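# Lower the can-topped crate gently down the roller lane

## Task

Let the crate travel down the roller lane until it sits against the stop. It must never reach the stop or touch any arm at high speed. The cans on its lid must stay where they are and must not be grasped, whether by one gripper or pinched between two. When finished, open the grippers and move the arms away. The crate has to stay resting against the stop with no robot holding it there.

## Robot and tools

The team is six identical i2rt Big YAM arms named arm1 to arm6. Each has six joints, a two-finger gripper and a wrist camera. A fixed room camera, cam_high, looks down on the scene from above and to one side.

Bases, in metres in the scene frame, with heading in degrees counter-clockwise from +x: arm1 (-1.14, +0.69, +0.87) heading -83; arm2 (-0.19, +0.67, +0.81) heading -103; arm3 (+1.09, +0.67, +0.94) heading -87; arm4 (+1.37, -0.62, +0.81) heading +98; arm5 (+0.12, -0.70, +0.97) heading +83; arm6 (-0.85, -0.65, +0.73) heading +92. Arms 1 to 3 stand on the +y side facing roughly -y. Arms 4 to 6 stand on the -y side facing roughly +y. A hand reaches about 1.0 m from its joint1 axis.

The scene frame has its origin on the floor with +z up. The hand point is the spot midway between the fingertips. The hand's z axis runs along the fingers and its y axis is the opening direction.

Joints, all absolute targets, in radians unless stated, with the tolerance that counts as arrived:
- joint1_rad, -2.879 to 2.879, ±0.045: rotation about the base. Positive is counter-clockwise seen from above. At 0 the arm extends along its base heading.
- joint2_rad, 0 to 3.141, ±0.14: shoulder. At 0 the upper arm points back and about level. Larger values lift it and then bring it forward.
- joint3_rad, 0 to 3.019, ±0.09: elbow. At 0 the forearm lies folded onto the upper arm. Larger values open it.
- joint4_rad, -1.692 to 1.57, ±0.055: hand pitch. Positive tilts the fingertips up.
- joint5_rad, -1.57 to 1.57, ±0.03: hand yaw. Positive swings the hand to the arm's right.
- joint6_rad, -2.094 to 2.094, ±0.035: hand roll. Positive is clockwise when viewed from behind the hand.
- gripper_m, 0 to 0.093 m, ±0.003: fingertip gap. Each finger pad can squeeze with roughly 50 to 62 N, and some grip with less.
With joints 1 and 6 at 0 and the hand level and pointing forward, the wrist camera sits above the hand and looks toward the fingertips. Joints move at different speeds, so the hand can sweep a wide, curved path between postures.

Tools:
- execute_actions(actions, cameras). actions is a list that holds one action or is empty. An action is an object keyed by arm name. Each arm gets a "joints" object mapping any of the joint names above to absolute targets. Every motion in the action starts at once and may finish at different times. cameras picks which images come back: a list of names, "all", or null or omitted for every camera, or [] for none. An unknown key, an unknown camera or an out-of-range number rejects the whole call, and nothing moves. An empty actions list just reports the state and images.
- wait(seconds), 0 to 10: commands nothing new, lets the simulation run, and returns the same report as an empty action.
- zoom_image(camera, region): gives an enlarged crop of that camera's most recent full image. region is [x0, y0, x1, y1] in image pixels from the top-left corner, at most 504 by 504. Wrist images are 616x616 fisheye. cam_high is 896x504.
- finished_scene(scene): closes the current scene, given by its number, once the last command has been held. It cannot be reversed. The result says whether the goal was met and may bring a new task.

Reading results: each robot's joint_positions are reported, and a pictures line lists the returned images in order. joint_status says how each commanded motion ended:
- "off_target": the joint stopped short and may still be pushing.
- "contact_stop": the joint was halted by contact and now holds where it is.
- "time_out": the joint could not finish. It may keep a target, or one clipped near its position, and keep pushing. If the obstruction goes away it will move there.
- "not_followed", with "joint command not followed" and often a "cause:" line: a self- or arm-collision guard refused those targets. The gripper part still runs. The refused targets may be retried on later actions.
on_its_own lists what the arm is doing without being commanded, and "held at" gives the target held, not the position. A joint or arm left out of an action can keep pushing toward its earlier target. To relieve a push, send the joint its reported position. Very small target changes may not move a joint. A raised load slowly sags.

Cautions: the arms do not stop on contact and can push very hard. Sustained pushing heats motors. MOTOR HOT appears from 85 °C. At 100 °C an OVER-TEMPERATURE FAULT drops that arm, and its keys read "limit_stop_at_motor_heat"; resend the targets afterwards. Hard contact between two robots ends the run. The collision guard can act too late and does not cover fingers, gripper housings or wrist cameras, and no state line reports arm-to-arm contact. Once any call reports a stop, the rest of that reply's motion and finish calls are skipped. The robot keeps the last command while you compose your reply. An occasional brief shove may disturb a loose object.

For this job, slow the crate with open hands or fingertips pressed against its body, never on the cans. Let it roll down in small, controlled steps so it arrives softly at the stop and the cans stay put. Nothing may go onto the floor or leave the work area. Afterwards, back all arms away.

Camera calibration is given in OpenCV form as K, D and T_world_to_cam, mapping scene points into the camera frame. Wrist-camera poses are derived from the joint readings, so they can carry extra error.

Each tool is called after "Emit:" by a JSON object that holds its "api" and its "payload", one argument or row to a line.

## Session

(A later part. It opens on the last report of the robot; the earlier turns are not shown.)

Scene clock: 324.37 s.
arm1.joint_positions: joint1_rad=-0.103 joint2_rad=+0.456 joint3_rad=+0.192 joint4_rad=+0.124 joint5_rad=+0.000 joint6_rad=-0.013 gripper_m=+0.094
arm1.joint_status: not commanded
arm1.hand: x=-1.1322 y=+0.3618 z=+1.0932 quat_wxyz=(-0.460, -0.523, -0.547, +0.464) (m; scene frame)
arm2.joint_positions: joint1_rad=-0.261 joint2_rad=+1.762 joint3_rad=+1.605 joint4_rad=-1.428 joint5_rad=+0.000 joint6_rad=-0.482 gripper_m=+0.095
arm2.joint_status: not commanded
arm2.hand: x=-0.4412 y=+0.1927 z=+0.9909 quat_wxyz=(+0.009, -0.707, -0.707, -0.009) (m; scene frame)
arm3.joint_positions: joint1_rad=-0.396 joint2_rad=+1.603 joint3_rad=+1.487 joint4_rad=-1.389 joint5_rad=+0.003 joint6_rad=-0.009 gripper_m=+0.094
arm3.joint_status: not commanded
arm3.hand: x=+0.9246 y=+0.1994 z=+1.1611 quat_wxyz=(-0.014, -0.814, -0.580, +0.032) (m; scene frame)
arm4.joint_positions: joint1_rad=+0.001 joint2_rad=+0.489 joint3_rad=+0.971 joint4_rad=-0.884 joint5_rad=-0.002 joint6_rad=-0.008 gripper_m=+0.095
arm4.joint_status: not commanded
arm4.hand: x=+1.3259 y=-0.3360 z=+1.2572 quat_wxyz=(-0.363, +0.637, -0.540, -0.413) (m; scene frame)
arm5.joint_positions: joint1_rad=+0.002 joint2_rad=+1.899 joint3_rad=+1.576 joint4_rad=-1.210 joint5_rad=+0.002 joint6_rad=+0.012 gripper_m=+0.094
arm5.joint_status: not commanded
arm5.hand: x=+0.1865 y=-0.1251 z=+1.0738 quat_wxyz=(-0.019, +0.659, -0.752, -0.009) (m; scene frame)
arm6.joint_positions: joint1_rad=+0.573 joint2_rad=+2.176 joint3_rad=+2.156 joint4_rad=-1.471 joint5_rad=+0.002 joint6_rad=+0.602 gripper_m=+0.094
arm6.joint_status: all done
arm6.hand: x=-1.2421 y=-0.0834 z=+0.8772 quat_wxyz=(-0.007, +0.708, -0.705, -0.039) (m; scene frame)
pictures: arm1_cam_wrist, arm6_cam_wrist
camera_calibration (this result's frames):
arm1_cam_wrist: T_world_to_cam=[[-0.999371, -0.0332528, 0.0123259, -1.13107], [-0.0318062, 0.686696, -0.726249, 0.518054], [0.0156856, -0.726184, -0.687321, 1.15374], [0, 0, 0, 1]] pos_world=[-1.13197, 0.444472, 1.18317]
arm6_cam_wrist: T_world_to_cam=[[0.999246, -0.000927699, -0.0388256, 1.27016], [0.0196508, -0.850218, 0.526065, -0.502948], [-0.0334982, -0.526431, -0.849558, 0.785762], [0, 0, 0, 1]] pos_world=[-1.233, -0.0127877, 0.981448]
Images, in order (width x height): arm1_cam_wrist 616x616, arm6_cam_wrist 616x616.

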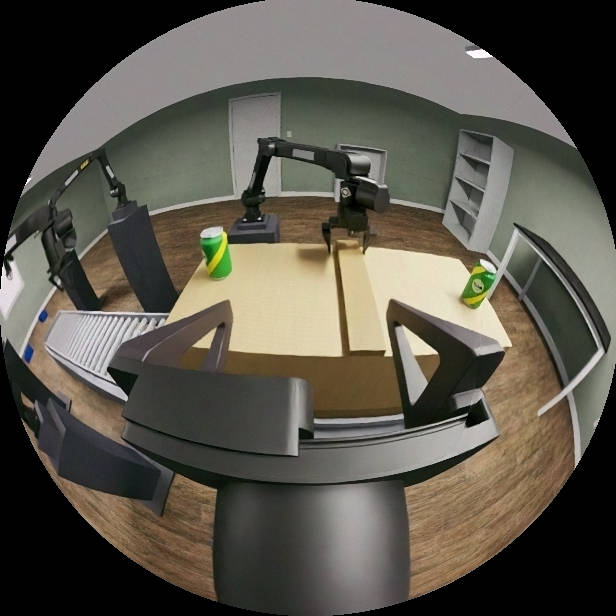

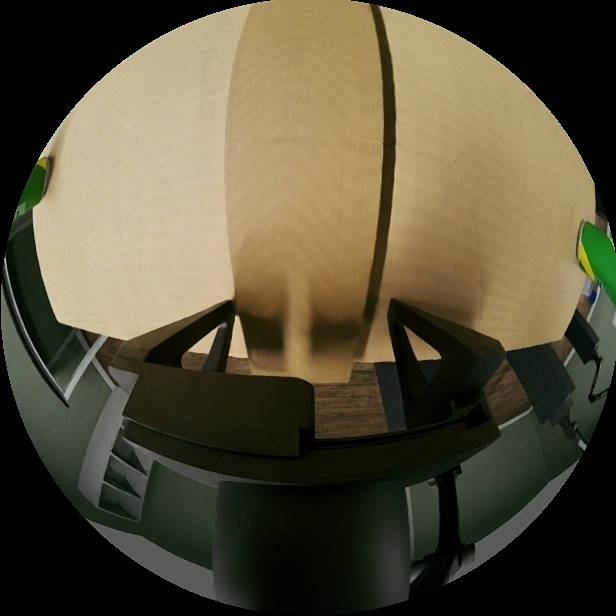

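Emit:
{"api": "execute_actions", "payload": {
  "actions": [
    {"arm6":{"joints":{"joint1_rad":0.59,"joint3_rad":2.12,"joint4_rad":-1.42}}}
  ],
  "cameras": ["arm1_cam_wrist","arm6_cam_wrist"]
}}

Emit:
{"api": "zoom_image", "payload": {
  "camera": "arm1_cam_wrist",
  "region": [280, 170, 420, 290]
}}

Scene clock: 332.03 s.
arm1.joint_positions: joint1_rad=-0.103 joint2_rad=+0.456 joint3_rad=+0.192 joint4_rad=+0.124 joint5_rad=+0.000 joint6_rad=-0.013 gripper_m=+0.094
arm1.joint_status: not commanded
arm1.hand: x=-1.1322 y=+0.3618 z=+1.0932 quat_wxyz=(-0.460, -0.523, -0.547, +0.464) (m; scene frame)
arm2.joint_positions: joint1_rad=-0.261 joint2_rad=+1.762 joint3_rad=+1.605 joint4_rad=-1.428 joint5_rad=+0.000 joint6_rad=-0.482 gripper_m=+0.095
arm2.joint_status: not commanded
arm2.hand: x=-0.4412 y=+0.1927 z=+0.9909 quat_wxyz=(+0.009, -0.707, -0.707, -0.009) (m; scene frame)
arm3.joint_positions: joint1_rad=-0.396 joint2_rad=+1.603 joint3_rad=+1.487 joint4_rad=-1.389 joint5_rad=+0.003 joint6_rad=-0.009 gripper_m=+0.094
arm3.joint_status: not commanded
arm3.hand: x=+0.9246 y=+0.1994 z=+1.1611 quat_wxyz=(-0.014, -0.814, -0.580, +0.032) (m; scene frame)
arm4.joint_positions: joint1_rad=+0.001 joint2_rad=+0.489 joint3_rad=+0.971 joint4_rad=-0.884 joint5_rad=-0.002 joint6_rad=-0.008 gripper_m=+0.095
arm4.joint_status: not commanded
arm4.hand: x=+1.3259 y=-0.3360 z=+1.2572 quat_wxyz=(-0.363, +0.637, -0.540, -0.413) (m; scene frame)
arm5.joint_positions: joint1_rad=+0.002 joint2_rad=+1.899 joint3_rad=+1.576 joint4_rad=-1.210 joint5_rad=+0.002 joint6_rad=+0.012 gripper_m=+0.094
arm5.joint_status: not commanded
arm5.hand: x=+0.1865 y=-0.1251 z=+1.0738 quat_wxyz=(-0.019, +0.659, -0.752, -0.009) (m; scene frame)
arm6.joint_positions: joint1_rad=+0.574 joint2_rad=+2.164 joint3_rad=+2.132 joint4_rad=-1.441 joint5_rad=+0.002 joint6_rad=+0.604 gripper_m=+0.094
arm6.joint_status: all done
arm6.hand: x=-1.2430 y=-0.0828 z=+0.8763 quat_wxyz=(-0.009, +0.708, -0.705, -0.047) (m; scene frame)
pictures: arm1_cam_wrist, arm6_cam_wrist
camera_calibration (this result's frames):
arm1_cam_wrist: T_world_to_cam=[[-0.999371, -0.0332528, 0.0123259, -1.13107], [-0.0318062, 0.686696, -0.726249, 0.518054], [0.0156856, -0.726184, -0.687321, 1.15374], [0, 0, 0, 1]] pos_world=[-1.13197, 0.444472, 1.18317]
arm6_cam_wrist: T_world_to_cam=[[0.99882, -0.00110837, -0.0485624, 1.27898], [0.0239886, -0.858068, 0.512976, -0.485828], [-0.0422384, -0.513535, -0.857028, 0.782053], [0, 0, 0, 1]] pos_world=[-1.23278, -0.0138443, 0.98157]
Images, in order (width x height): arm1_cam_wrist 616x616, arm6_cam_wrist 616x616.

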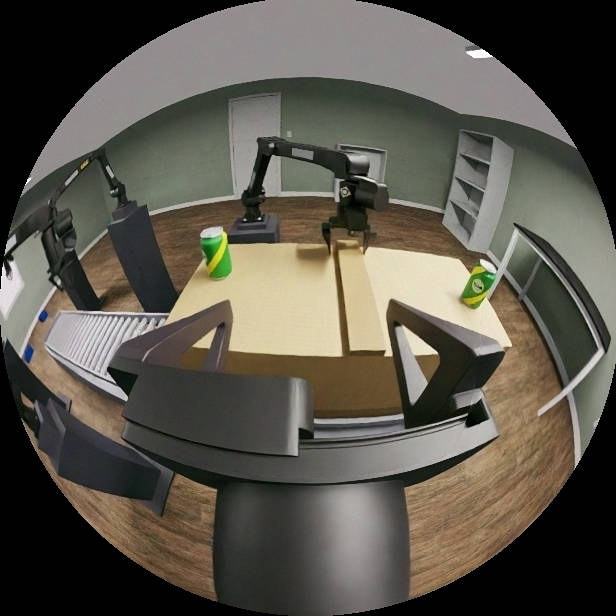

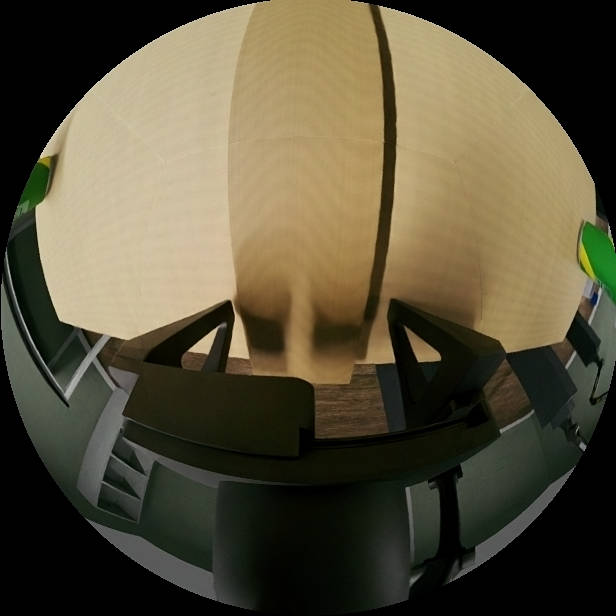

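Region (280, 170, 420, 290) of arm1_cam_wrist's 616x616 image, scaled by 3.600, with more detail than that image has; it fills the top 432 rows of this view, and the rest is white.

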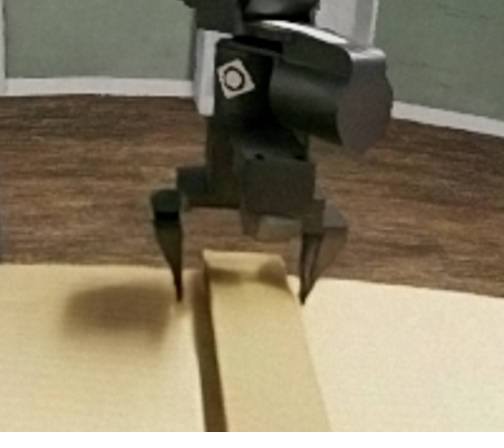

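Emit:
{"api": "execute_actions", "payload": {
  "actions": [
    {"arm6":{"joints":{"joint1_rad":0.58,"joint3_rad":2.14,"joint4_rad":-1.45,"gripper_m":0.045}}}
  ],
  "cameras": ["arm1_cam_wrist","arm6_cam_wrist"]
}}

Emit:
{"api": "zoom_image", "payload": {
  "camera": "arm1_cam_wrist",
  "region": [280, 170, 420, 290]
}}

Scene clock: 340.73 s.
arm1.joint_positions: joint1_rad=-0.103 joint2_rad=+0.456 joint3_rad=+0.192 joint4_rad=+0.124 joint5_rad=+0.000 joint6_rad=-0.013 gripper_m=+0.094
arm1.joint_status: not commanded
arm1.hand: x=-1.1322 y=+0.3618 z=+1.0932 quat_wxyz=(-0.460, -0.523, -0.547, +0.464) (m; scene frame)
arm2.joint_positions: joint1_rad=-0.261 joint2_rad=+1.762 joint3_rad=+1.605 joint4_rad=-1.428 joint5_rad=+0.000 joint6_rad=-0.482 gripper_m=+0.095
arm2.joint_status: not commanded
arm2.hand: x=-0.4412 y=+0.1927 z=+0.9909 quat_wxyz=(+0.009, -0.707, -0.707, -0.009) (m; scene frame)
arm3.joint_positions: joint1_rad=-0.396 joint2_rad=+1.603 joint3_rad=+1.487 joint4_rad=-1.389 joint5_rad=+0.003 joint6_rad=-0.009 gripper_m=+0.094
arm3.joint_status: not commanded
arm3.hand: x=+0.9246 y=+0.1994 z=+1.1611 quat_wxyz=(-0.014, -0.814, -0.580, +0.032) (m; scene frame)
arm4.joint_positions: joint1_rad=+0.001 joint2_rad=+0.489 joint3_rad=+0.971 joint4_rad=-0.884 joint5_rad=-0.002 joint6_rad=-0.008 gripper_m=+0.095
arm4.joint_status: not commanded
arm4.hand: x=+1.3259 y=-0.3360 z=+1.2572 quat_wxyz=(-0.363, +0.637, -0.540, -0.413) (m; scene frame)
arm5.joint_positions: joint1_rad=+0.002 joint2_rad=+1.899 joint3_rad=+1.576 joint4_rad=-1.210 joint5_rad=+0.002 joint6_rad=+0.012 gripper_m=+0.094
arm5.joint_status: not commanded
arm5.hand: x=+0.1865 y=-0.1251 z=+1.0738 quat_wxyz=(-0.019, +0.659, -0.752, -0.009) (m; scene frame)
arm6.joint_positions: joint1_rad=+0.578 joint2_rad=+2.165 joint3_rad=+2.133 joint4_rad=-1.434 joint5_rad=+0.002 joint6_rad=+0.612 gripper_m=+0.063
arm6.joint_status: gripper_m off_target (ended at +0.063, target +0.045); the others done
arm6.hand: x=-1.2470 y=-0.0831 z=+0.8763 quat_wxyz=(-0.010, +0.707, -0.706, -0.051) (m; scene frame)
pictures: arm1_cam_wrist, arm6_cam_wrist
camera_calibration (this result's frames):
arm1_cam_wrist: T_world_to_cam=[[-0.999371, -0.0332528, 0.0123259, -1.13107], [-0.0318062, 0.686696, -0.726249, 0.518054], [0.0156856, -0.726184, -0.687321, 1.15374], [0, 0, 0, 1]] pos_world=[-1.13197, 0.444472, 1.18317]
arm6_cam_wrist: T_world_to_cam=[[0.998554, -0.00382659, -0.053616, 1.28687], [0.0239695, -0.8611, 0.50787, -0.481763], [-0.0481121, -0.508421, -0.859764, 0.777225], [0, 0, 0, 1]] pos_world=[-1.23606, -0.0147645, 0.9819]
Images, in order (width x height): arm1_cam_wrist 616x616, arm6_cam_wrist 616x616.

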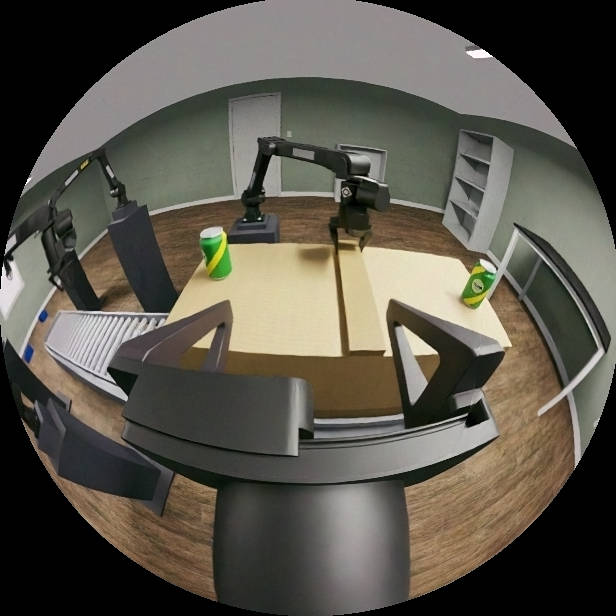

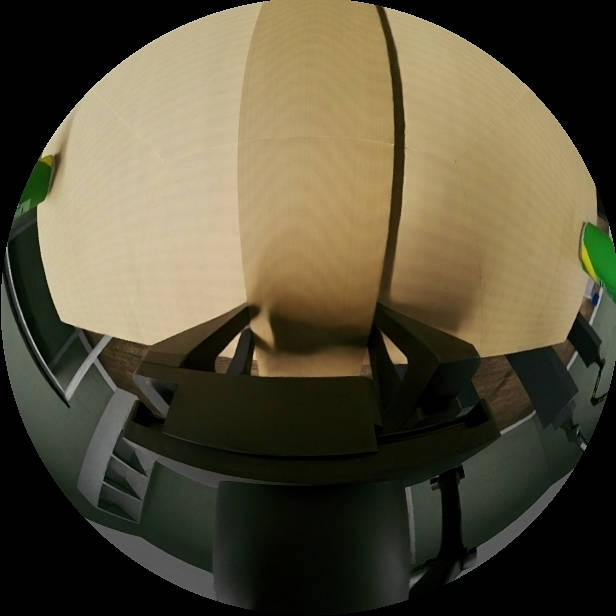

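Region (280, 170, 420, 290) of arm1_cam_wrist's 616x616 image, scaled by 3.600, with more detail than that image has; it fills the top 432 rows of this view, and the rest is white.

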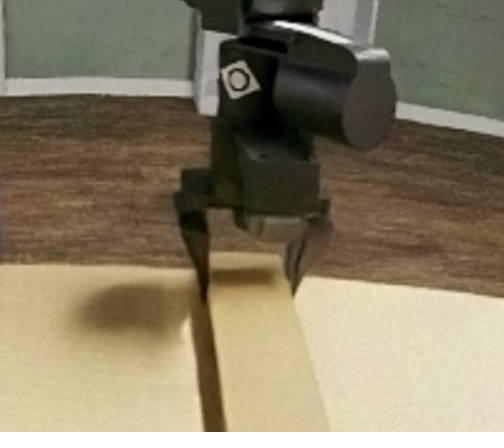

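Emit:
{"api": "execute_actions", "payload": {
  "actions": [
    {"arm6":{"joints":{"joint1_rad":0.514,"joint2_rad":2.08,"joint3_rad":1.97,"joint4_rad":-1.36,"joint6_rad":0.548}}}
  ],
  "cameras": ["arm1_cam_wrist","arm6_cam_wrist"]
}}

Scene clock: 384.63 s.
arm1.joint_positions: joint1_rad=-0.103 joint2_rad=+0.456 joint3_rad=+0.192 joint4_rad=+0.124 joint5_rad=+0.000 joint6_rad=-0.013 gripper_m=+0.094
arm1.joint_status: not commanded
arm1.hand: x=-1.1322 y=+0.3618 z=+1.0932 quat_wxyz=(-0.460, -0.523, -0.547, +0.464) (m; scene frame)
arm2.joint_positions: joint1_rad=-0.261 joint2_rad=+1.762 joint3_rad=+1.605 joint4_rad=-1.428 joint5_rad=+0.000 joint6_rad=-0.482 gripper_m=+0.095
arm2.joint_status: not commanded
arm2.hand: x=-0.4412 y=+0.1927 z=+0.9909 quat_wxyz=(+0.009, -0.707, -0.707, -0.009) (m; scene frame)
arm3.joint_positions: joint1_rad=-0.396 joint2_rad=+1.603 joint3_rad=+1.487 joint4_rad=-1.389 joint5_rad=+0.003 joint6_rad=-0.009 gripper_m=+0.094
arm3.joint_status: not commanded
arm3.hand: x=+0.9246 y=+0.1994 z=+1.1611 quat_wxyz=(-0.014, -0.814, -0.580, +0.032) (m; scene frame)
arm4.joint_positions: joint1_rad=+0.001 joint2_rad=+0.489 joint3_rad=+0.971 joint4_rad=-0.884 joint5_rad=-0.002 joint6_rad=-0.008 gripper_m=+0.095
arm4.joint_status: not commanded
arm4.hand: x=+1.3259 y=-0.3360 z=+1.2572 quat_wxyz=(-0.363, +0.637, -0.540, -0.413) (m; scene frame)
arm5.joint_positions: joint1_rad=+0.002 joint2_rad=+1.899 joint3_rad=+1.576 joint4_rad=-1.210 joint5_rad=+0.002 joint6_rad=+0.012 gripper_m=+0.094
arm5.joint_status: not commanded
arm5.hand: x=+0.1865 y=-0.1251 z=+1.0738 quat_wxyz=(-0.019, +0.659, -0.752, -0.009) (m; scene frame)
arm6.joint_positions: joint1_rad=+0.503 joint2_rad=+2.064 joint3_rad=+1.963 joint4_rad=-1.377 joint5_rad=-0.008 joint6_rad=+0.536 gripper_m=+0.063
arm6.joint_status: all done
arm6.hand: x=-1.1867 y=-0.0844 z=+0.8755 quat_wxyz=(-0.007, +0.707, -0.706, -0.046) (m; scene frame)
pictures: arm1_cam_wrist, arm6_cam_wrist
camera_calibration (this result's frames):
arm1_cam_wrist: T_world_to_cam=[[-0.999371, -0.0332528, 0.0123259, -1.13107], [-0.0318062, 0.686696, -0.726249, 0.518054], [0.0156856, -0.726184, -0.687321, 1.15374], [0, 0, 0, 1]] pos_world=[-1.13197, 0.444472, 1.18317]
arm6_cam_wrist: T_world_to_cam=[[0.99876, -0.00336149, -0.0496707, 1.22349], [0.0228848, -0.85506, 0.518024, -0.493605], [-0.0442128, -0.518519, -0.853923, 0.777426], [0, 0, 0, 1]] pos_world=[-1.17631, -0.0148397, 0.980333]
Images, in order (width x height): arm1_cam_wrist 616x616, arm6_cam_wrist 616x616.

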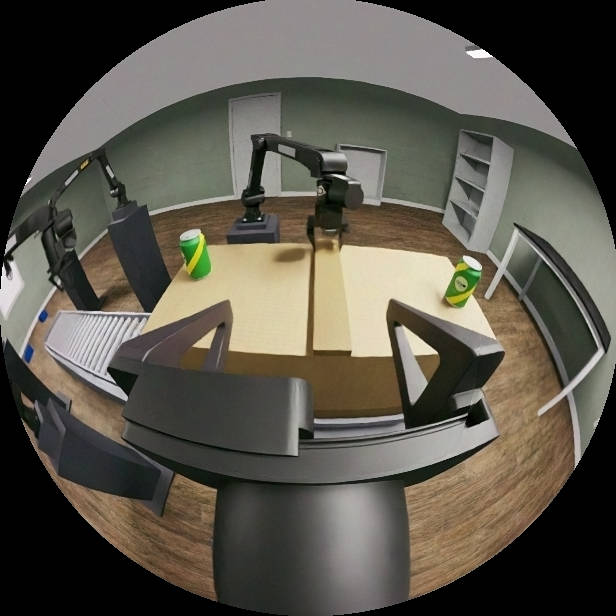

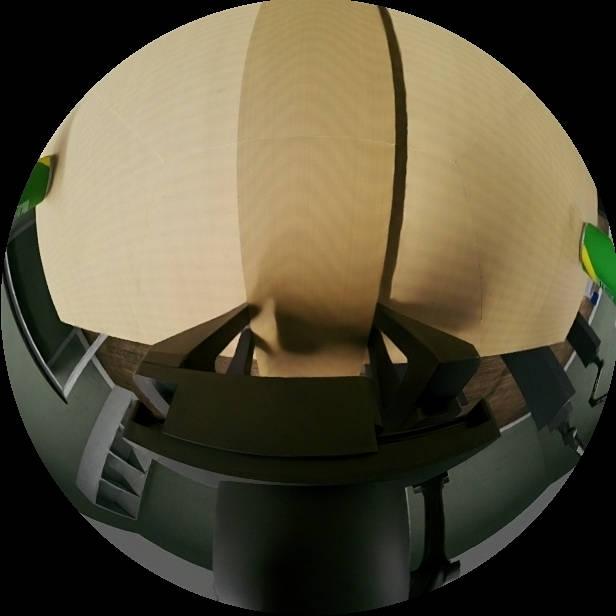

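Emit:
{"api": "execute_actions", "payload": {
  "actions": [
    {"arm6":{"joints":{"joint1_rad":0.375,"joint2_rad":1.953,"joint3_rad":1.768,"joint4_rad":-1.285,"joint6_rad":0.409}},"arm1":{"joints":{"joint1_rad":0.1}}}
  ],
  "cameras": ["cam_high","arm6_cam_wrist"]
}}

Scene clock: 406.73 s.
arm1.joint_positions: joint1_rad=+0.097 joint2_rad=+0.456 joint3_rad=+0.192 joint4_rad=+0.124 joint5_rad=+0.000 joint6_rad=-0.013 gripper_m=+0.094
arm1.joint_status: all done
arm1.hand: x=-1.0680 y=+0.3695 z=+1.0923 quat_wxyz=(-0.504, -0.466, -0.597, +0.415) (m; scene frame)
arm2.joint_positions: joint1_rad=-0.261 joint2_rad=+1.762 joint3_rad=+1.605 joint4_rad=-1.428 joint5_rad=+0.000 joint6_rad=-0.482 gripper_m=+0.095
arm2.joint_status: not commanded
arm2.hand: x=-0.4412 y=+0.1927 z=+0.9909 quat_wxyz=(+0.009, -0.707, -0.707, -0.009) (m; scene frame)
arm3.joint_positions: joint1_rad=-0.396 joint2_rad=+1.603 joint3_rad=+1.487 joint4_rad=-1.389 joint5_rad=+0.003 joint6_rad=-0.009 gripper_m=+0.094
arm3.joint_status: not commanded
arm3.hand: x=+0.9246 y=+0.1994 z=+1.1611 quat_wxyz=(-0.014, -0.814, -0.580, +0.032) (m; scene frame)
arm4.joint_positions: joint1_rad=+0.001 joint2_rad=+0.489 joint3_rad=+0.971 joint4_rad=-0.884 joint5_rad=-0.002 joint6_rad=-0.008 gripper_m=+0.095
arm4.joint_status: not commanded
arm4.hand: x=+1.3259 y=-0.3360 z=+1.2572 quat_wxyz=(-0.363, +0.637, -0.540, -0.413) (m; scene frame)
arm5.joint_positions: joint1_rad=+0.002 joint2_rad=+1.899 joint3_rad=+1.576 joint4_rad=-1.210 joint5_rad=+0.002 joint6_rad=+0.012 gripper_m=+0.094
arm5.joint_status: not commanded
arm5.hand: x=+0.1865 y=-0.1251 z=+1.0738 quat_wxyz=(-0.019, +0.659, -0.752, -0.009) (m; scene frame)
arm6.joint_positions: joint1_rad=+0.366 joint2_rad=+1.928 joint3_rad=+1.746 joint4_rad=-1.295 joint5_rad=-0.016 joint6_rad=+0.401 gripper_m=+0.063
arm6.joint_status: all done
arm6.hand: x=-1.0891 y=-0.0873 z=+0.8746 quat_wxyz=(-0.010, +0.707, -0.706, -0.046) (m; scene frame)
pictures: arm6_cam_wrist, cam_high
camera_calibration (this result's frames):
arm6_cam_wrist: T_world_to_cam=[[0.998902, -0.00414558, -0.0466629, 1.12334], [0.020439, -0.857707, 0.513732, -0.497008], [-0.0421529, -0.514122, -0.856681, 0.784529], [0, 0, 0, 1]] pos_world=[-1.07888, -0.0182869, 0.979838]
Images, in order (width x height): arm6_cam_wrist 616x616, cam_high 896x504.

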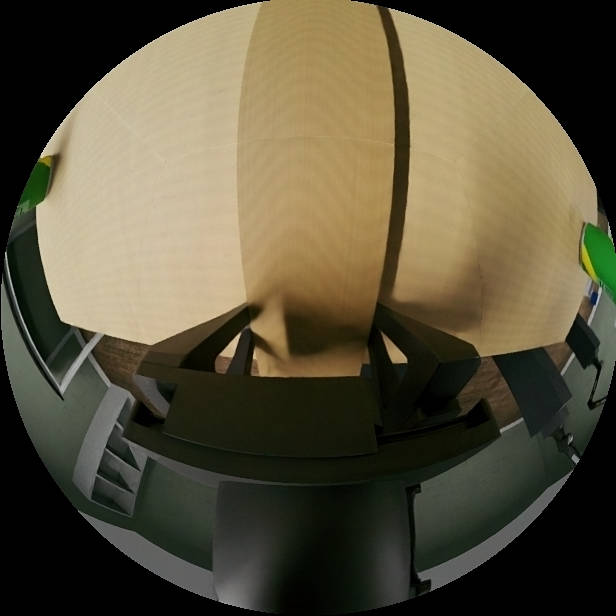

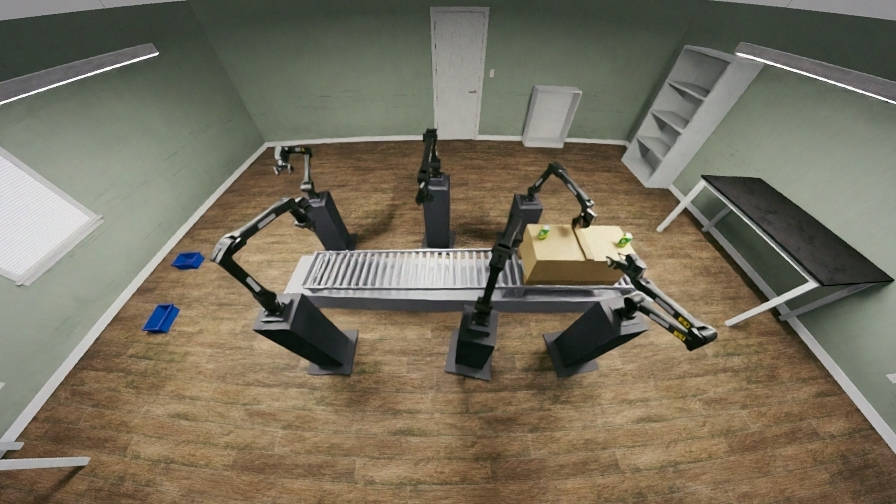

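Emit:
{"api": "execute_actions", "payload": {
  "actions": [
    {"arm6":{"joints":{"joint1_rad":0.175,"joint2_rad":1.841,"joint3_rad":1.60,"joint4_rad":-1.25,"joint5_rad":-0.034,"joint6_rad":0.209}},"arm1":{"joints":{"joint1_rad":0.3}}}
  ],
  "cameras": ["cam_high","arm6_cam_wrist"]
}}

Scene clock: 436.20 s.
arm1.joint_positions: joint1_rad=+0.297 joint2_rad=+0.456 joint3_rad=+0.192 joint4_rad=+0.124 joint5_rad=+0.000 joint6_rad=-0.013 gripper_m=+0.094
arm1.joint_status: all done
arm1.hand: x=-1.0066 y=+0.3898 z=+1.0915 quat_wxyz=(-0.543, -0.405, -0.641, +0.361) (m; scene frame)
arm2.joint_positions: joint1_rad=-0.261 joint2_rad=+1.762 joint3_rad=+1.605 joint4_rad=-1.428 joint5_rad=+0.000 joint6_rad=-0.482 gripper_m=+0.095
arm2.joint_status: not commanded
arm2.hand: x=-0.4412 y=+0.1927 z=+0.9909 quat_wxyz=(+0.009, -0.707, -0.707, -0.009) (m; scene frame)
arm3.joint_positions: joint1_rad=-0.396 joint2_rad=+1.603 joint3_rad=+1.487 joint4_rad=-1.389 joint5_rad=+0.003 joint6_rad=-0.009 gripper_m=+0.094
arm3.joint_status: not commanded
arm3.hand: x=+0.9246 y=+0.1994 z=+1.1611 quat_wxyz=(-0.014, -0.814, -0.580, +0.032) (m; scene frame)
arm4.joint_positions: joint1_rad=+0.001 joint2_rad=+0.489 joint3_rad=+0.971 joint4_rad=-0.884 joint5_rad=-0.002 joint6_rad=-0.008 gripper_m=+0.095
arm4.joint_status: not commanded
arm4.hand: x=+1.3259 y=-0.3360 z=+1.2572 quat_wxyz=(-0.363, +0.637, -0.540, -0.413) (m; scene frame)
arm5.joint_positions: joint1_rad=+0.002 joint2_rad=+1.899 joint3_rad=+1.576 joint4_rad=-1.210 joint5_rad=+0.002 joint6_rad=+0.012 gripper_m=+0.094
arm5.joint_status: not commanded
arm5.hand: x=+0.1865 y=-0.1251 z=+1.0738 quat_wxyz=(-0.019, +0.659, -0.752, -0.009) (m; scene frame)
arm6.joint_positions: joint1_rad=+0.178 joint2_rad=+1.821 joint3_rad=+1.586 joint4_rad=-1.239 joint5_rad=-0.031 joint6_rad=+0.214 gripper_m=+0.063
arm6.joint_status: all done
arm6.hand: x=-0.9726 y=-0.0916 z=+0.8735 quat_wxyz=(-0.013, +0.706, -0.706, -0.048) (m; scene frame)
pictures: arm6_cam_wrist, cam_high
camera_calibration (this result's frames):
arm6_cam_wrist: T_world_to_cam=[[0.998941, -0.00483857, -0.0457556, 1.00615], [0.0190895, -0.861241, 0.507837, -0.49894], [-0.0418638, -0.508173, -0.860237, 0.790271], [0, 0, 0, 1]] pos_world=[-0.96248, -0.0232453, 0.979238]
Images, in order (width x height): arm6_cam_wrist 616x616, cam_high 896x504.

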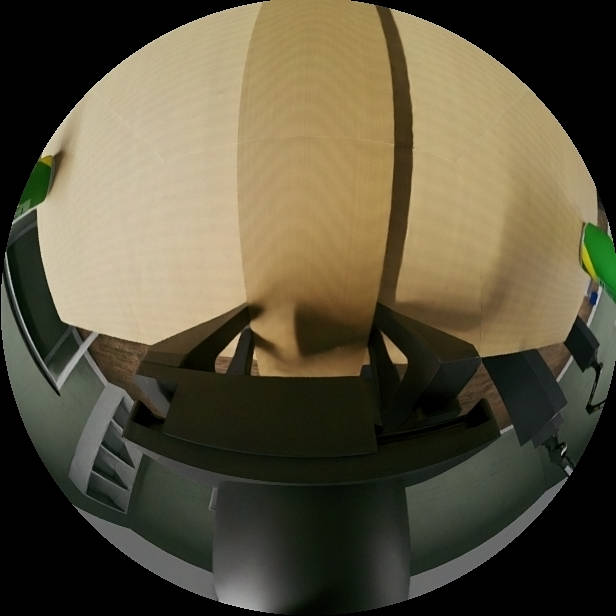

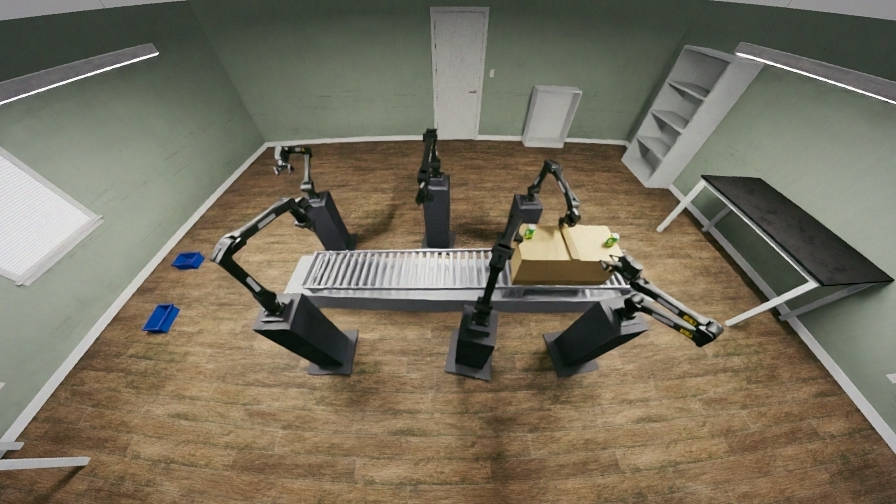

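Emit:
{"api": "execute_actions", "payload": {
  "actions": [
    {"arm6":{"joints":{"joint1_rad":-0.06,"joint2_rad":1.79,"joint3_rad":1.522,"joint4_rad":-1.218,"joint5_rad":-0.05,"joint6_rad":-0.024}},"arm1":{"joints":{"joint1_rad":0.45}}}
  ],
  "cameras": ["arm1_cam_wrist","arm6_cam_wrist"]
}}

Scene clock: 450.70 s.
arm1.joint_positions: joint1_rad=+0.447 joint2_rad=+0.456 joint3_rad=+0.192 joint4_rad=+0.124 joint5_rad=+0.000 joint6_rad=-0.013 gripper_m=+0.094
arm1.joint_status: all done
arm1.hand: x=-0.9638 y=+0.4129 z=+1.0911 quat_wxyz=(-0.568, -0.357, -0.670, +0.319) (m; scene frame)
arm2.joint_positions: joint1_rad=-0.261 joint2_rad=+1.762 joint3_rad=+1.605 joint4_rad=-1.428 joint5_rad=+0.000 joint6_rad=-0.482 gripper_m=+0.095
arm2.joint_status: not commanded
arm2.hand: x=-0.4412 y=+0.1927 z=+0.9909 quat_wxyz=(+0.009, -0.707, -0.707, -0.009) (m; scene frame)
arm3.joint_positions: joint1_rad=-0.396 joint2_rad=+1.603 joint3_rad=+1.487 joint4_rad=-1.389 joint5_rad=+0.003 joint6_rad=-0.009 gripper_m=+0.094
arm3.joint_status: not commanded
arm3.hand: x=+0.9246 y=+0.1994 z=+1.1611 quat_wxyz=(-0.014, -0.814, -0.580, +0.032) (m; scene frame)
arm4.joint_positions: joint1_rad=+0.001 joint2_rad=+0.489 joint3_rad=+0.971 joint4_rad=-0.884 joint5_rad=-0.002 joint6_rad=-0.008 gripper_m=+0.095
arm4.joint_status: not commanded
arm4.hand: x=+1.3259 y=-0.3360 z=+1.2572 quat_wxyz=(-0.363, +0.637, -0.540, -0.413) (m; scene frame)
arm5.joint_positions: joint1_rad=+0.002 joint2_rad=+1.899 joint3_rad=+1.576 joint4_rad=-1.210 joint5_rad=+0.002 joint6_rad=+0.012 gripper_m=+0.094
arm5.joint_status: not commanded
arm5.hand: x=+0.1865 y=-0.1251 z=+1.0738 quat_wxyz=(-0.019, +0.659, -0.752, -0.009) (m; scene frame)
arm6.joint_positions: joint1_rad=-0.038 joint2_rad=+1.779 joint3_rad=+1.525 joint4_rad=-1.226 joint5_rad=-0.046 joint6_rad=-0.001 gripper_m=+0.063
arm6.joint_status: all done
arm6.hand: x=-0.8520 y=-0.0955 z=+0.8731 quat_wxyz=(-0.015, +0.706, -0.706, -0.048) (m; scene frame)
pictures: arm1_cam_wrist, arm6_cam_wrist
camera_calibration (this result's frames):
arm1_cam_wrist: T_world_to_cam=[[-0.834604, -0.550808, 0.00682803, -0.582534], [-0.385272, 0.57483, -0.721898, 0.187552], [0.393702, -0.605129, -0.691966, 1.50622], [0, 0, 0, 1]] pos_world=[-1.00693, 0.482781, 1.18162]
arm6_cam_wrist: T_world_to_cam=[[0.999151, -0.00515703, -0.040863, 0.881507], [0.0161974, -0.862991, 0.50496, -0.504527], [-0.0378684, -0.505193, -0.862175, 0.798367], [0, 0, 0, 1]] pos_world=[-0.842354, -0.0275263, 0.979119]
Images, in order (width x height): arm1_cam_wrist 616x616, arm6_cam_wrist 616x616.

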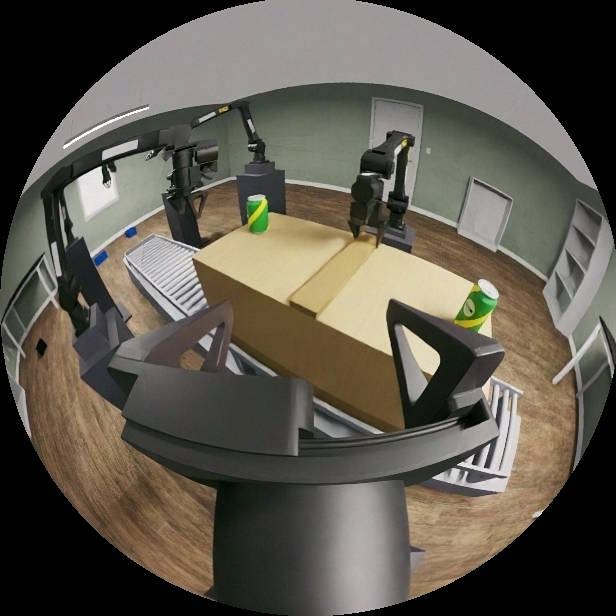

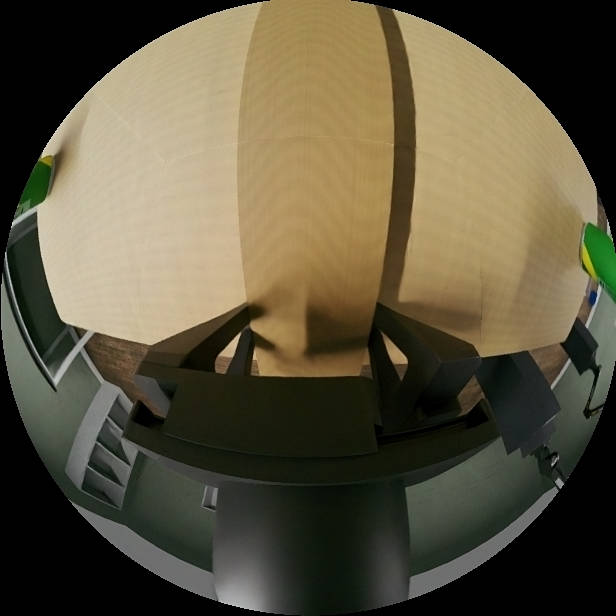

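Emit:
{"api": "execute_actions", "payload": {
  "actions": [
    {"arm6":{"joints":{"joint1_rad":-0.262,"joint2_rad":1.82,"joint3_rad":1.58,"joint4_rad":-1.24,"joint5_rad":-0.063,"joint6_rad":-0.225}},"arm2":{"joints":{"joint1_rad":-0.483,"joint2_rad":2.087,"joint3_rad":2.05,"joint4_rad":-1.505,"joint6_rad":-0.71}}}
  ],
  "cameras": ["arm1_cam_wrist","arm6_cam_wrist"]
}}

Scene clock: 482.53 s.
arm1.joint_positions: joint1_rad=+0.447 joint2_rad=+0.456 joint3_rad=+0.192 joint4_rad=+0.124 joint5_rad=+0.000 joint6_rad=-0.013 gripper_m=+0.094
arm1.joint_status: not commanded
arm1.hand: x=-0.9638 y=+0.4129 z=+1.0911 quat_wxyz=(-0.568, -0.357, -0.670, +0.319) (m; scene frame)
arm2.joint_positions: joint1_rad=-0.492 joint2_rad=+2.093 joint3_rad=+2.007 joint4_rad=-1.495 joint5_rad=+0.001 joint6_rad=-0.696 gripper_m=+0.095
arm2.joint_status: all done
arm2.hand: x=-0.6172 y=+0.1767 z=+0.9545 quat_wxyz=(+0.008, -0.713, -0.701, -0.007) (m; scene frame)
arm3.joint_positions: joint1_rad=-0.396 joint2_rad=+1.603 joint3_rad=+1.487 joint4_rad=-1.389 joint5_rad=+0.003 joint6_rad=-0.009 gripper_m=+0.094
arm3.joint_status: not commanded
arm3.hand: x=+0.9246 y=+0.1994 z=+1.1611 quat_wxyz=(-0.014, -0.814, -0.580, +0.032) (m; scene frame)
arm4.joint_positions: joint1_rad=+0.001 joint2_rad=+0.489 joint3_rad=+0.971 joint4_rad=-0.884 joint5_rad=-0.002 joint6_rad=-0.008 gripper_m=+0.095
arm4.joint_status: not commanded
arm4.hand: x=+1.3259 y=-0.3360 z=+1.2572 quat_wxyz=(-0.363, +0.637, -0.540, -0.413) (m; scene frame)
arm5.joint_positions: joint1_rad=+0.002 joint2_rad=+1.899 joint3_rad=+1.576 joint4_rad=-1.210 joint5_rad=+0.002 joint6_rad=+0.012 gripper_m=+0.094
arm5.joint_status: not commanded
arm5.hand: x=+0.1865 y=-0.1251 z=+1.0738 quat_wxyz=(-0.019, +0.659, -0.752, -0.009) (m; scene frame)
arm6.joint_positions: joint1_rad=-0.253 joint2_rad=+1.809 joint3_rad=+1.570 joint4_rad=-1.259 joint5_rad=-0.053 joint6_rad=-0.216 gripper_m=+0.063
arm6.joint_status: all done
arm6.hand: x=-0.7321 y=-0.0994 z=+0.8736 quat_wxyz=(-0.016, +0.706, -0.706, -0.042) (m; scene frame)
pictures: arm1_cam_wrist, arm6_cam_wrist
camera_calibration (this result's frames):
arm1_cam_wrist: T_world_to_cam=[[-0.834604, -0.550808, 0.00682803, -0.582534], [-0.385272, 0.57483, -0.721898, 0.187552], [0.393702, -0.605129, -0.691966, 1.50622], [0, 0, 0, 1]] pos_world=[-1.00693, 0.482781, 1.18162]
arm6_cam_wrist: T_world_to_cam=[[0.999475, -0.00619483, -0.0317994, 0.753851], [0.0109838, -0.858621, 0.512494, -0.520009], [-0.0304784, -0.512574, -0.858102, 0.802454], [0, 0, 0, 1]] pos_world=[-0.723286, -0.0305032, 0.979061]
Images, in order (width x height): arm1_cam_wrist 616x616, arm6_cam_wrist 616x616.

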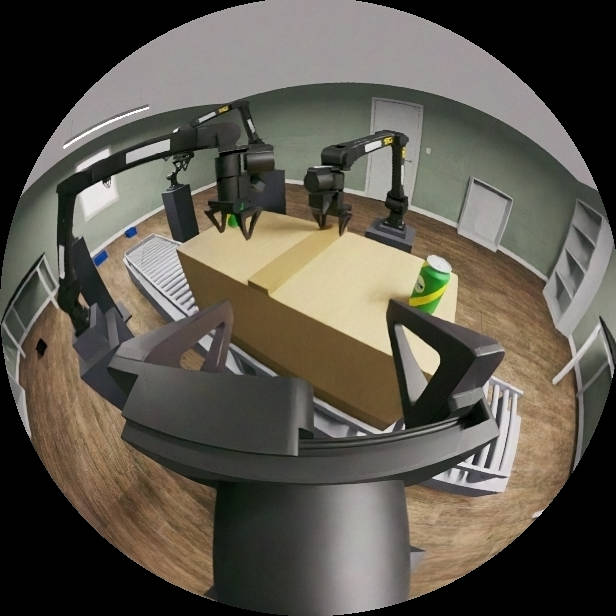

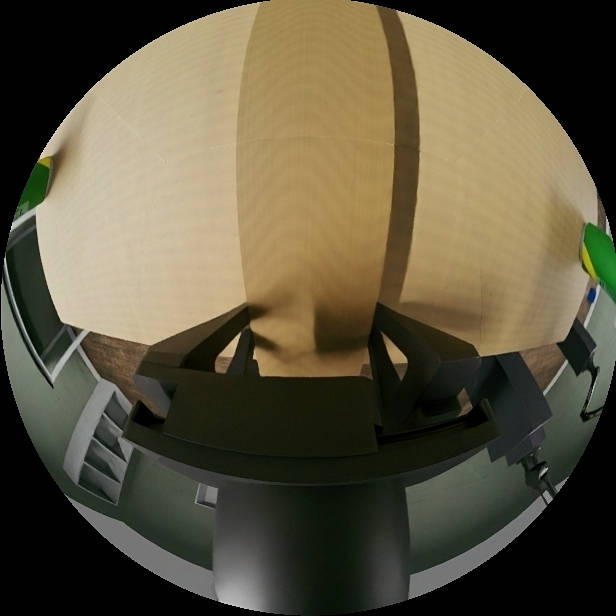

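Emit:
{"api": "execute_actions", "payload": {
  "actions": [
    {"arm6":{"joints":{"joint1_rad":-0.43,"joint2_rad":1.897,"joint3_rad":1.69,"joint4_rad":-1.295,"joint5_rad":-0.062,"joint6_rad":-0.393}}}
  ],
  "cameras": ["arm1_cam_wrist","arm6_cam_wrist","arm2_cam_wrist"]
}}

Scene clock: 491.60 s.
arm1.joint_positions: joint1_rad=+0.447 joint2_rad=+0.456 joint3_rad=+0.192 joint4_rad=+0.124 joint5_rad=+0.000 joint6_rad=-0.013 gripper_m=+0.094
arm1.joint_status: not commanded
arm1.hand: x=-0.9638 y=+0.4129 z=+1.0911 quat_wxyz=(-0.568, -0.357, -0.670, +0.319) (m; scene frame)
arm2.joint_positions: joint1_rad=-0.492 joint2_rad=+2.093 joint3_rad=+2.007 joint4_rad=-1.495 joint5_rad=+0.001 joint6_rad=-0.696 gripper_m=+0.095
arm2.joint_status: not commanded
arm2.hand: x=-0.6172 y=+0.1767 z=+0.9545 quat_wxyz=(+0.008, -0.713, -0.701, -0.007) (m; scene frame)
arm3.joint_positions: joint1_rad=-0.396 joint2_rad=+1.603 joint3_rad=+1.487 joint4_rad=-1.389 joint5_rad=+0.003 joint6_rad=-0.009 gripper_m=+0.094
arm3.joint_status: not commanded
arm3.hand: x=+0.9246 y=+0.1994 z=+1.1611 quat_wxyz=(-0.014, -0.814, -0.580, +0.032) (m; scene frame)
arm4.joint_positions: joint1_rad=+0.001 joint2_rad=+0.489 joint3_rad=+0.971 joint4_rad=-0.884 joint5_rad=-0.002 joint6_rad=-0.008 gripper_m=+0.095
arm4.joint_status: not commanded
arm4.hand: x=+1.3259 y=-0.3360 z=+1.2572 quat_wxyz=(-0.363, +0.637, -0.540, -0.413) (m; scene frame)
arm5.joint_positions: joint1_rad=+0.002 joint2_rad=+1.899 joint3_rad=+1.576 joint4_rad=-1.210 joint5_rad=+0.002 joint6_rad=+0.012 gripper_m=+0.094
arm5.joint_status: not commanded
arm5.hand: x=+0.1865 y=-0.1251 z=+1.0738 quat_wxyz=(-0.019, +0.659, -0.752, -0.009) (m; scene frame)
arm6.joint_positions: joint1_rad=-0.432 joint2_rad=+1.887 joint3_rad=+1.683 joint4_rad=-1.309 joint5_rad=-0.058 joint6_rad=-0.395 gripper_m=+0.063
arm6.joint_status: all done
arm6.hand: x=-0.6259 y=-0.1040 z=+0.8737 quat_wxyz=(-0.016, +0.706, -0.707, -0.037) (m; scene frame)
pictures: arm1_cam_wrist, arm2_cam_wrist, arm6_cam_wrist
camera_calibration (this result's frames):
arm1_cam_wrist: T_world_to_cam=[[-0.834604, -0.550808, 0.00682803, -0.582534], [-0.385272, 0.57483, -0.721898, 0.187552], [0.393702, -0.605129, -0.691966, 1.50622], [0, 0, 0, 1]] pos_world=[-1.00693, 0.482781, 1.18162]
arm2_cam_wrist: T_world_to_cam=[[-0.999829, 0.0176426, -0.0055466, -0.612825], [0.0106861, 0.795904, 0.605329, -0.705621], [0.0150942, 0.605166, -0.795956, 0.789064], [0, 0, 0, 1]] pos_world=[-0.61709, 0.0949035, 1.05179]
arm6_cam_wrist: T_world_to_cam=[[0.999641, -0.00674737, -0.0259178, 0.642658], [0.00765347, -0.855414, 0.517888, -0.531694], [-0.0256649, -0.5179, -0.855056, 0.803208], [0, 0, 0, 1]] pos_world=[-0.617744, -0.0345002, 0.978802]
Images, in order (width x height): arm1_cam_wrist 616x616, arm2_cam_wrist 616x616, arm6_cam_wrist 616x616.

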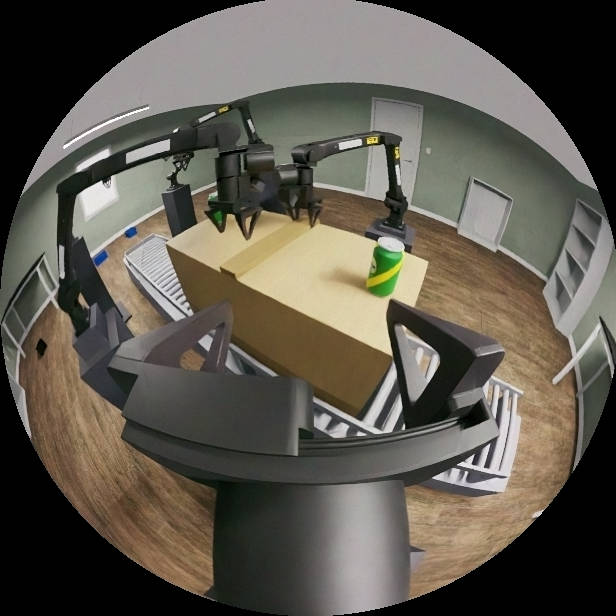

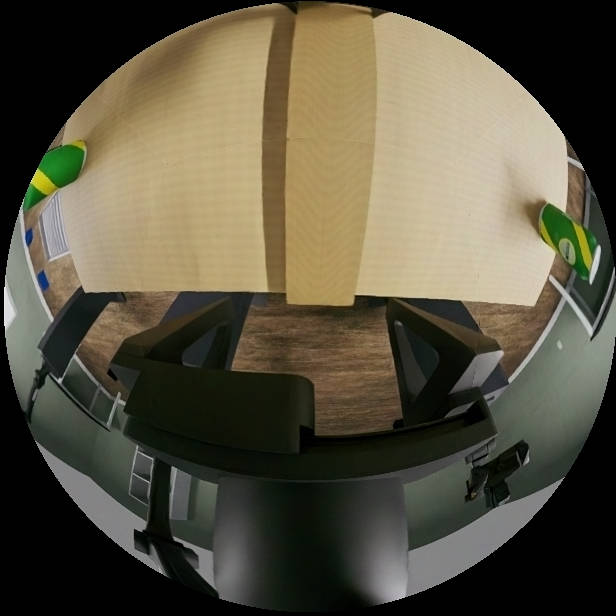

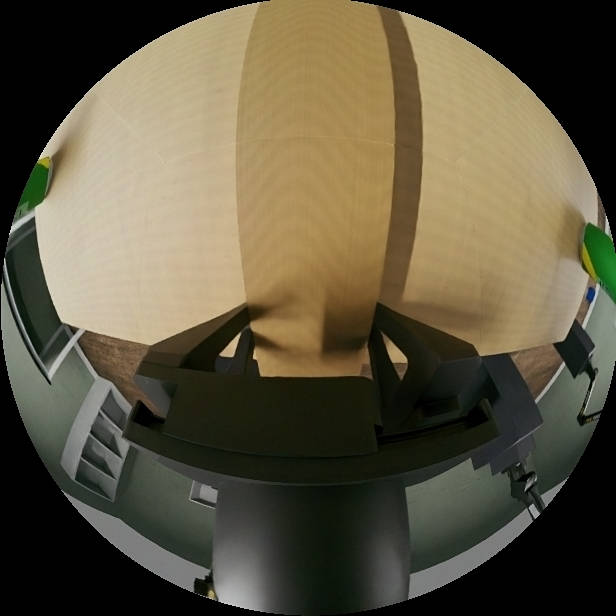

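Emit:
{"api": "execute_actions", "payload": {
  "actions": [
    {"arm2":{"joints":{"joint1_rad":-0.512,"joint2_rad":2.13,"joint3_rad":1.93,"joint4_rad":-1.357,"joint6_rad":-0.657}}}
  ],
  "cameras": ["arm1_cam_wrist","arm2_cam_wrist"]
}}

Scene clock: 518.53 s.
arm1.joint_positions: joint1_rad=+0.447 joint2_rad=+0.456 joint3_rad=+0.192 joint4_rad=+0.124 joint5_rad=+0.000 joint6_rad=-0.013 gripper_m=+0.094
arm1.joint_status: not commanded
arm1.hand: x=-0.9638 y=+0.4129 z=+1.0911 quat_wxyz=(-0.568, -0.357, -0.670, +0.319) (m; scene frame)
arm2.joint_positions: joint1_rad=-0.497 joint2_rad=+2.111 joint3_rad=+1.929 joint4_rad=-1.371 joint5_rad=+0.001 joint6_rad=-0.671 gripper_m=+0.095
arm2.joint_status: all done
arm2.hand: x=-0.6248 y=+0.1737 z=+0.9138 quat_wxyz=(+0.007, -0.723, -0.690, +0.008) (m; scene frame)
arm3.joint_positions: joint1_rad=-0.396 joint2_rad=+1.603 joint3_rad=+1.487 joint4_rad=-1.389 joint5_rad=+0.003 joint6_rad=-0.009 gripper_m=+0.094
arm3.joint_status: not commanded
arm3.hand: x=+0.9246 y=+0.1994 z=+1.1611 quat_wxyz=(-0.014, -0.814, -0.580, +0.032) (m; scene frame)
arm4.joint_positions: joint1_rad=+0.001 joint2_rad=+0.489 joint3_rad=+0.971 joint4_rad=-0.884 joint5_rad=-0.002 joint6_rad=-0.008 gripper_m=+0.095
arm4.joint_status: not commanded
arm4.hand: x=+1.3259 y=-0.3360 z=+1.2572 quat_wxyz=(-0.363, +0.637, -0.540, -0.413) (m; scene frame)
arm5.joint_positions: joint1_rad=+0.002 joint2_rad=+1.899 joint3_rad=+1.576 joint4_rad=-1.210 joint5_rad=+0.002 joint6_rad=+0.012 gripper_m=+0.094
arm5.joint_status: not commanded
arm5.hand: x=+0.1865 y=-0.1251 z=+1.0738 quat_wxyz=(-0.019, +0.659, -0.752, -0.009) (m; scene frame)
arm6.joint_positions: joint1_rad=-0.432 joint2_rad=+1.887 joint3_rad=+1.683 joint4_rad=-1.309 joint5_rad=-0.058 joint6_rad=-0.395 gripper_m=+0.063
arm6.joint_status: not commanded
arm6.hand: x=-0.6257 y=-0.1041 z=+0.8737 quat_wxyz=(-0.016, +0.706, -0.707, -0.037) (m; scene frame)
pictures: arm1_cam_wrist, arm2_cam_wrist
camera_calibration (this result's frames):
arm1_cam_wrist: T_world_to_cam=[[-0.834604, -0.550808, 0.00682803, -0.582534], [-0.385272, 0.57483, -0.721898, 0.187552], [0.393702, -0.605129, -0.691966, 1.50622], [0, 0, 0, 1]] pos_world=[-1.00693, 0.482781, 1.18162]
arm2_cam_wrist: T_world_to_cam=[[-0.998774, 0.0478223, 0.0128031, -0.641941], [0.0462207, 0.808118, 0.587205, -0.641922], [0.0177351, 0.587077, -0.809337, 0.7756], [0, 0, 0, 1]] pos_world=[-0.625239, 0.0941109, 1.01288]
Images, in order (width x height): arm1_cam_wrist 616x616, arm2_cam_wrist 616x616.

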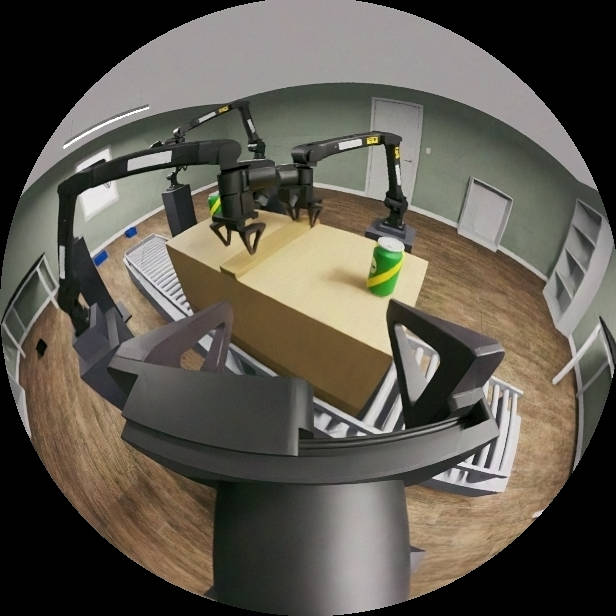

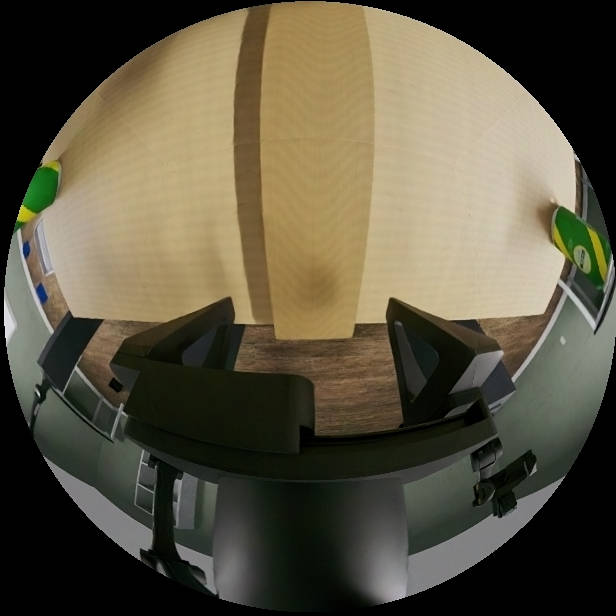

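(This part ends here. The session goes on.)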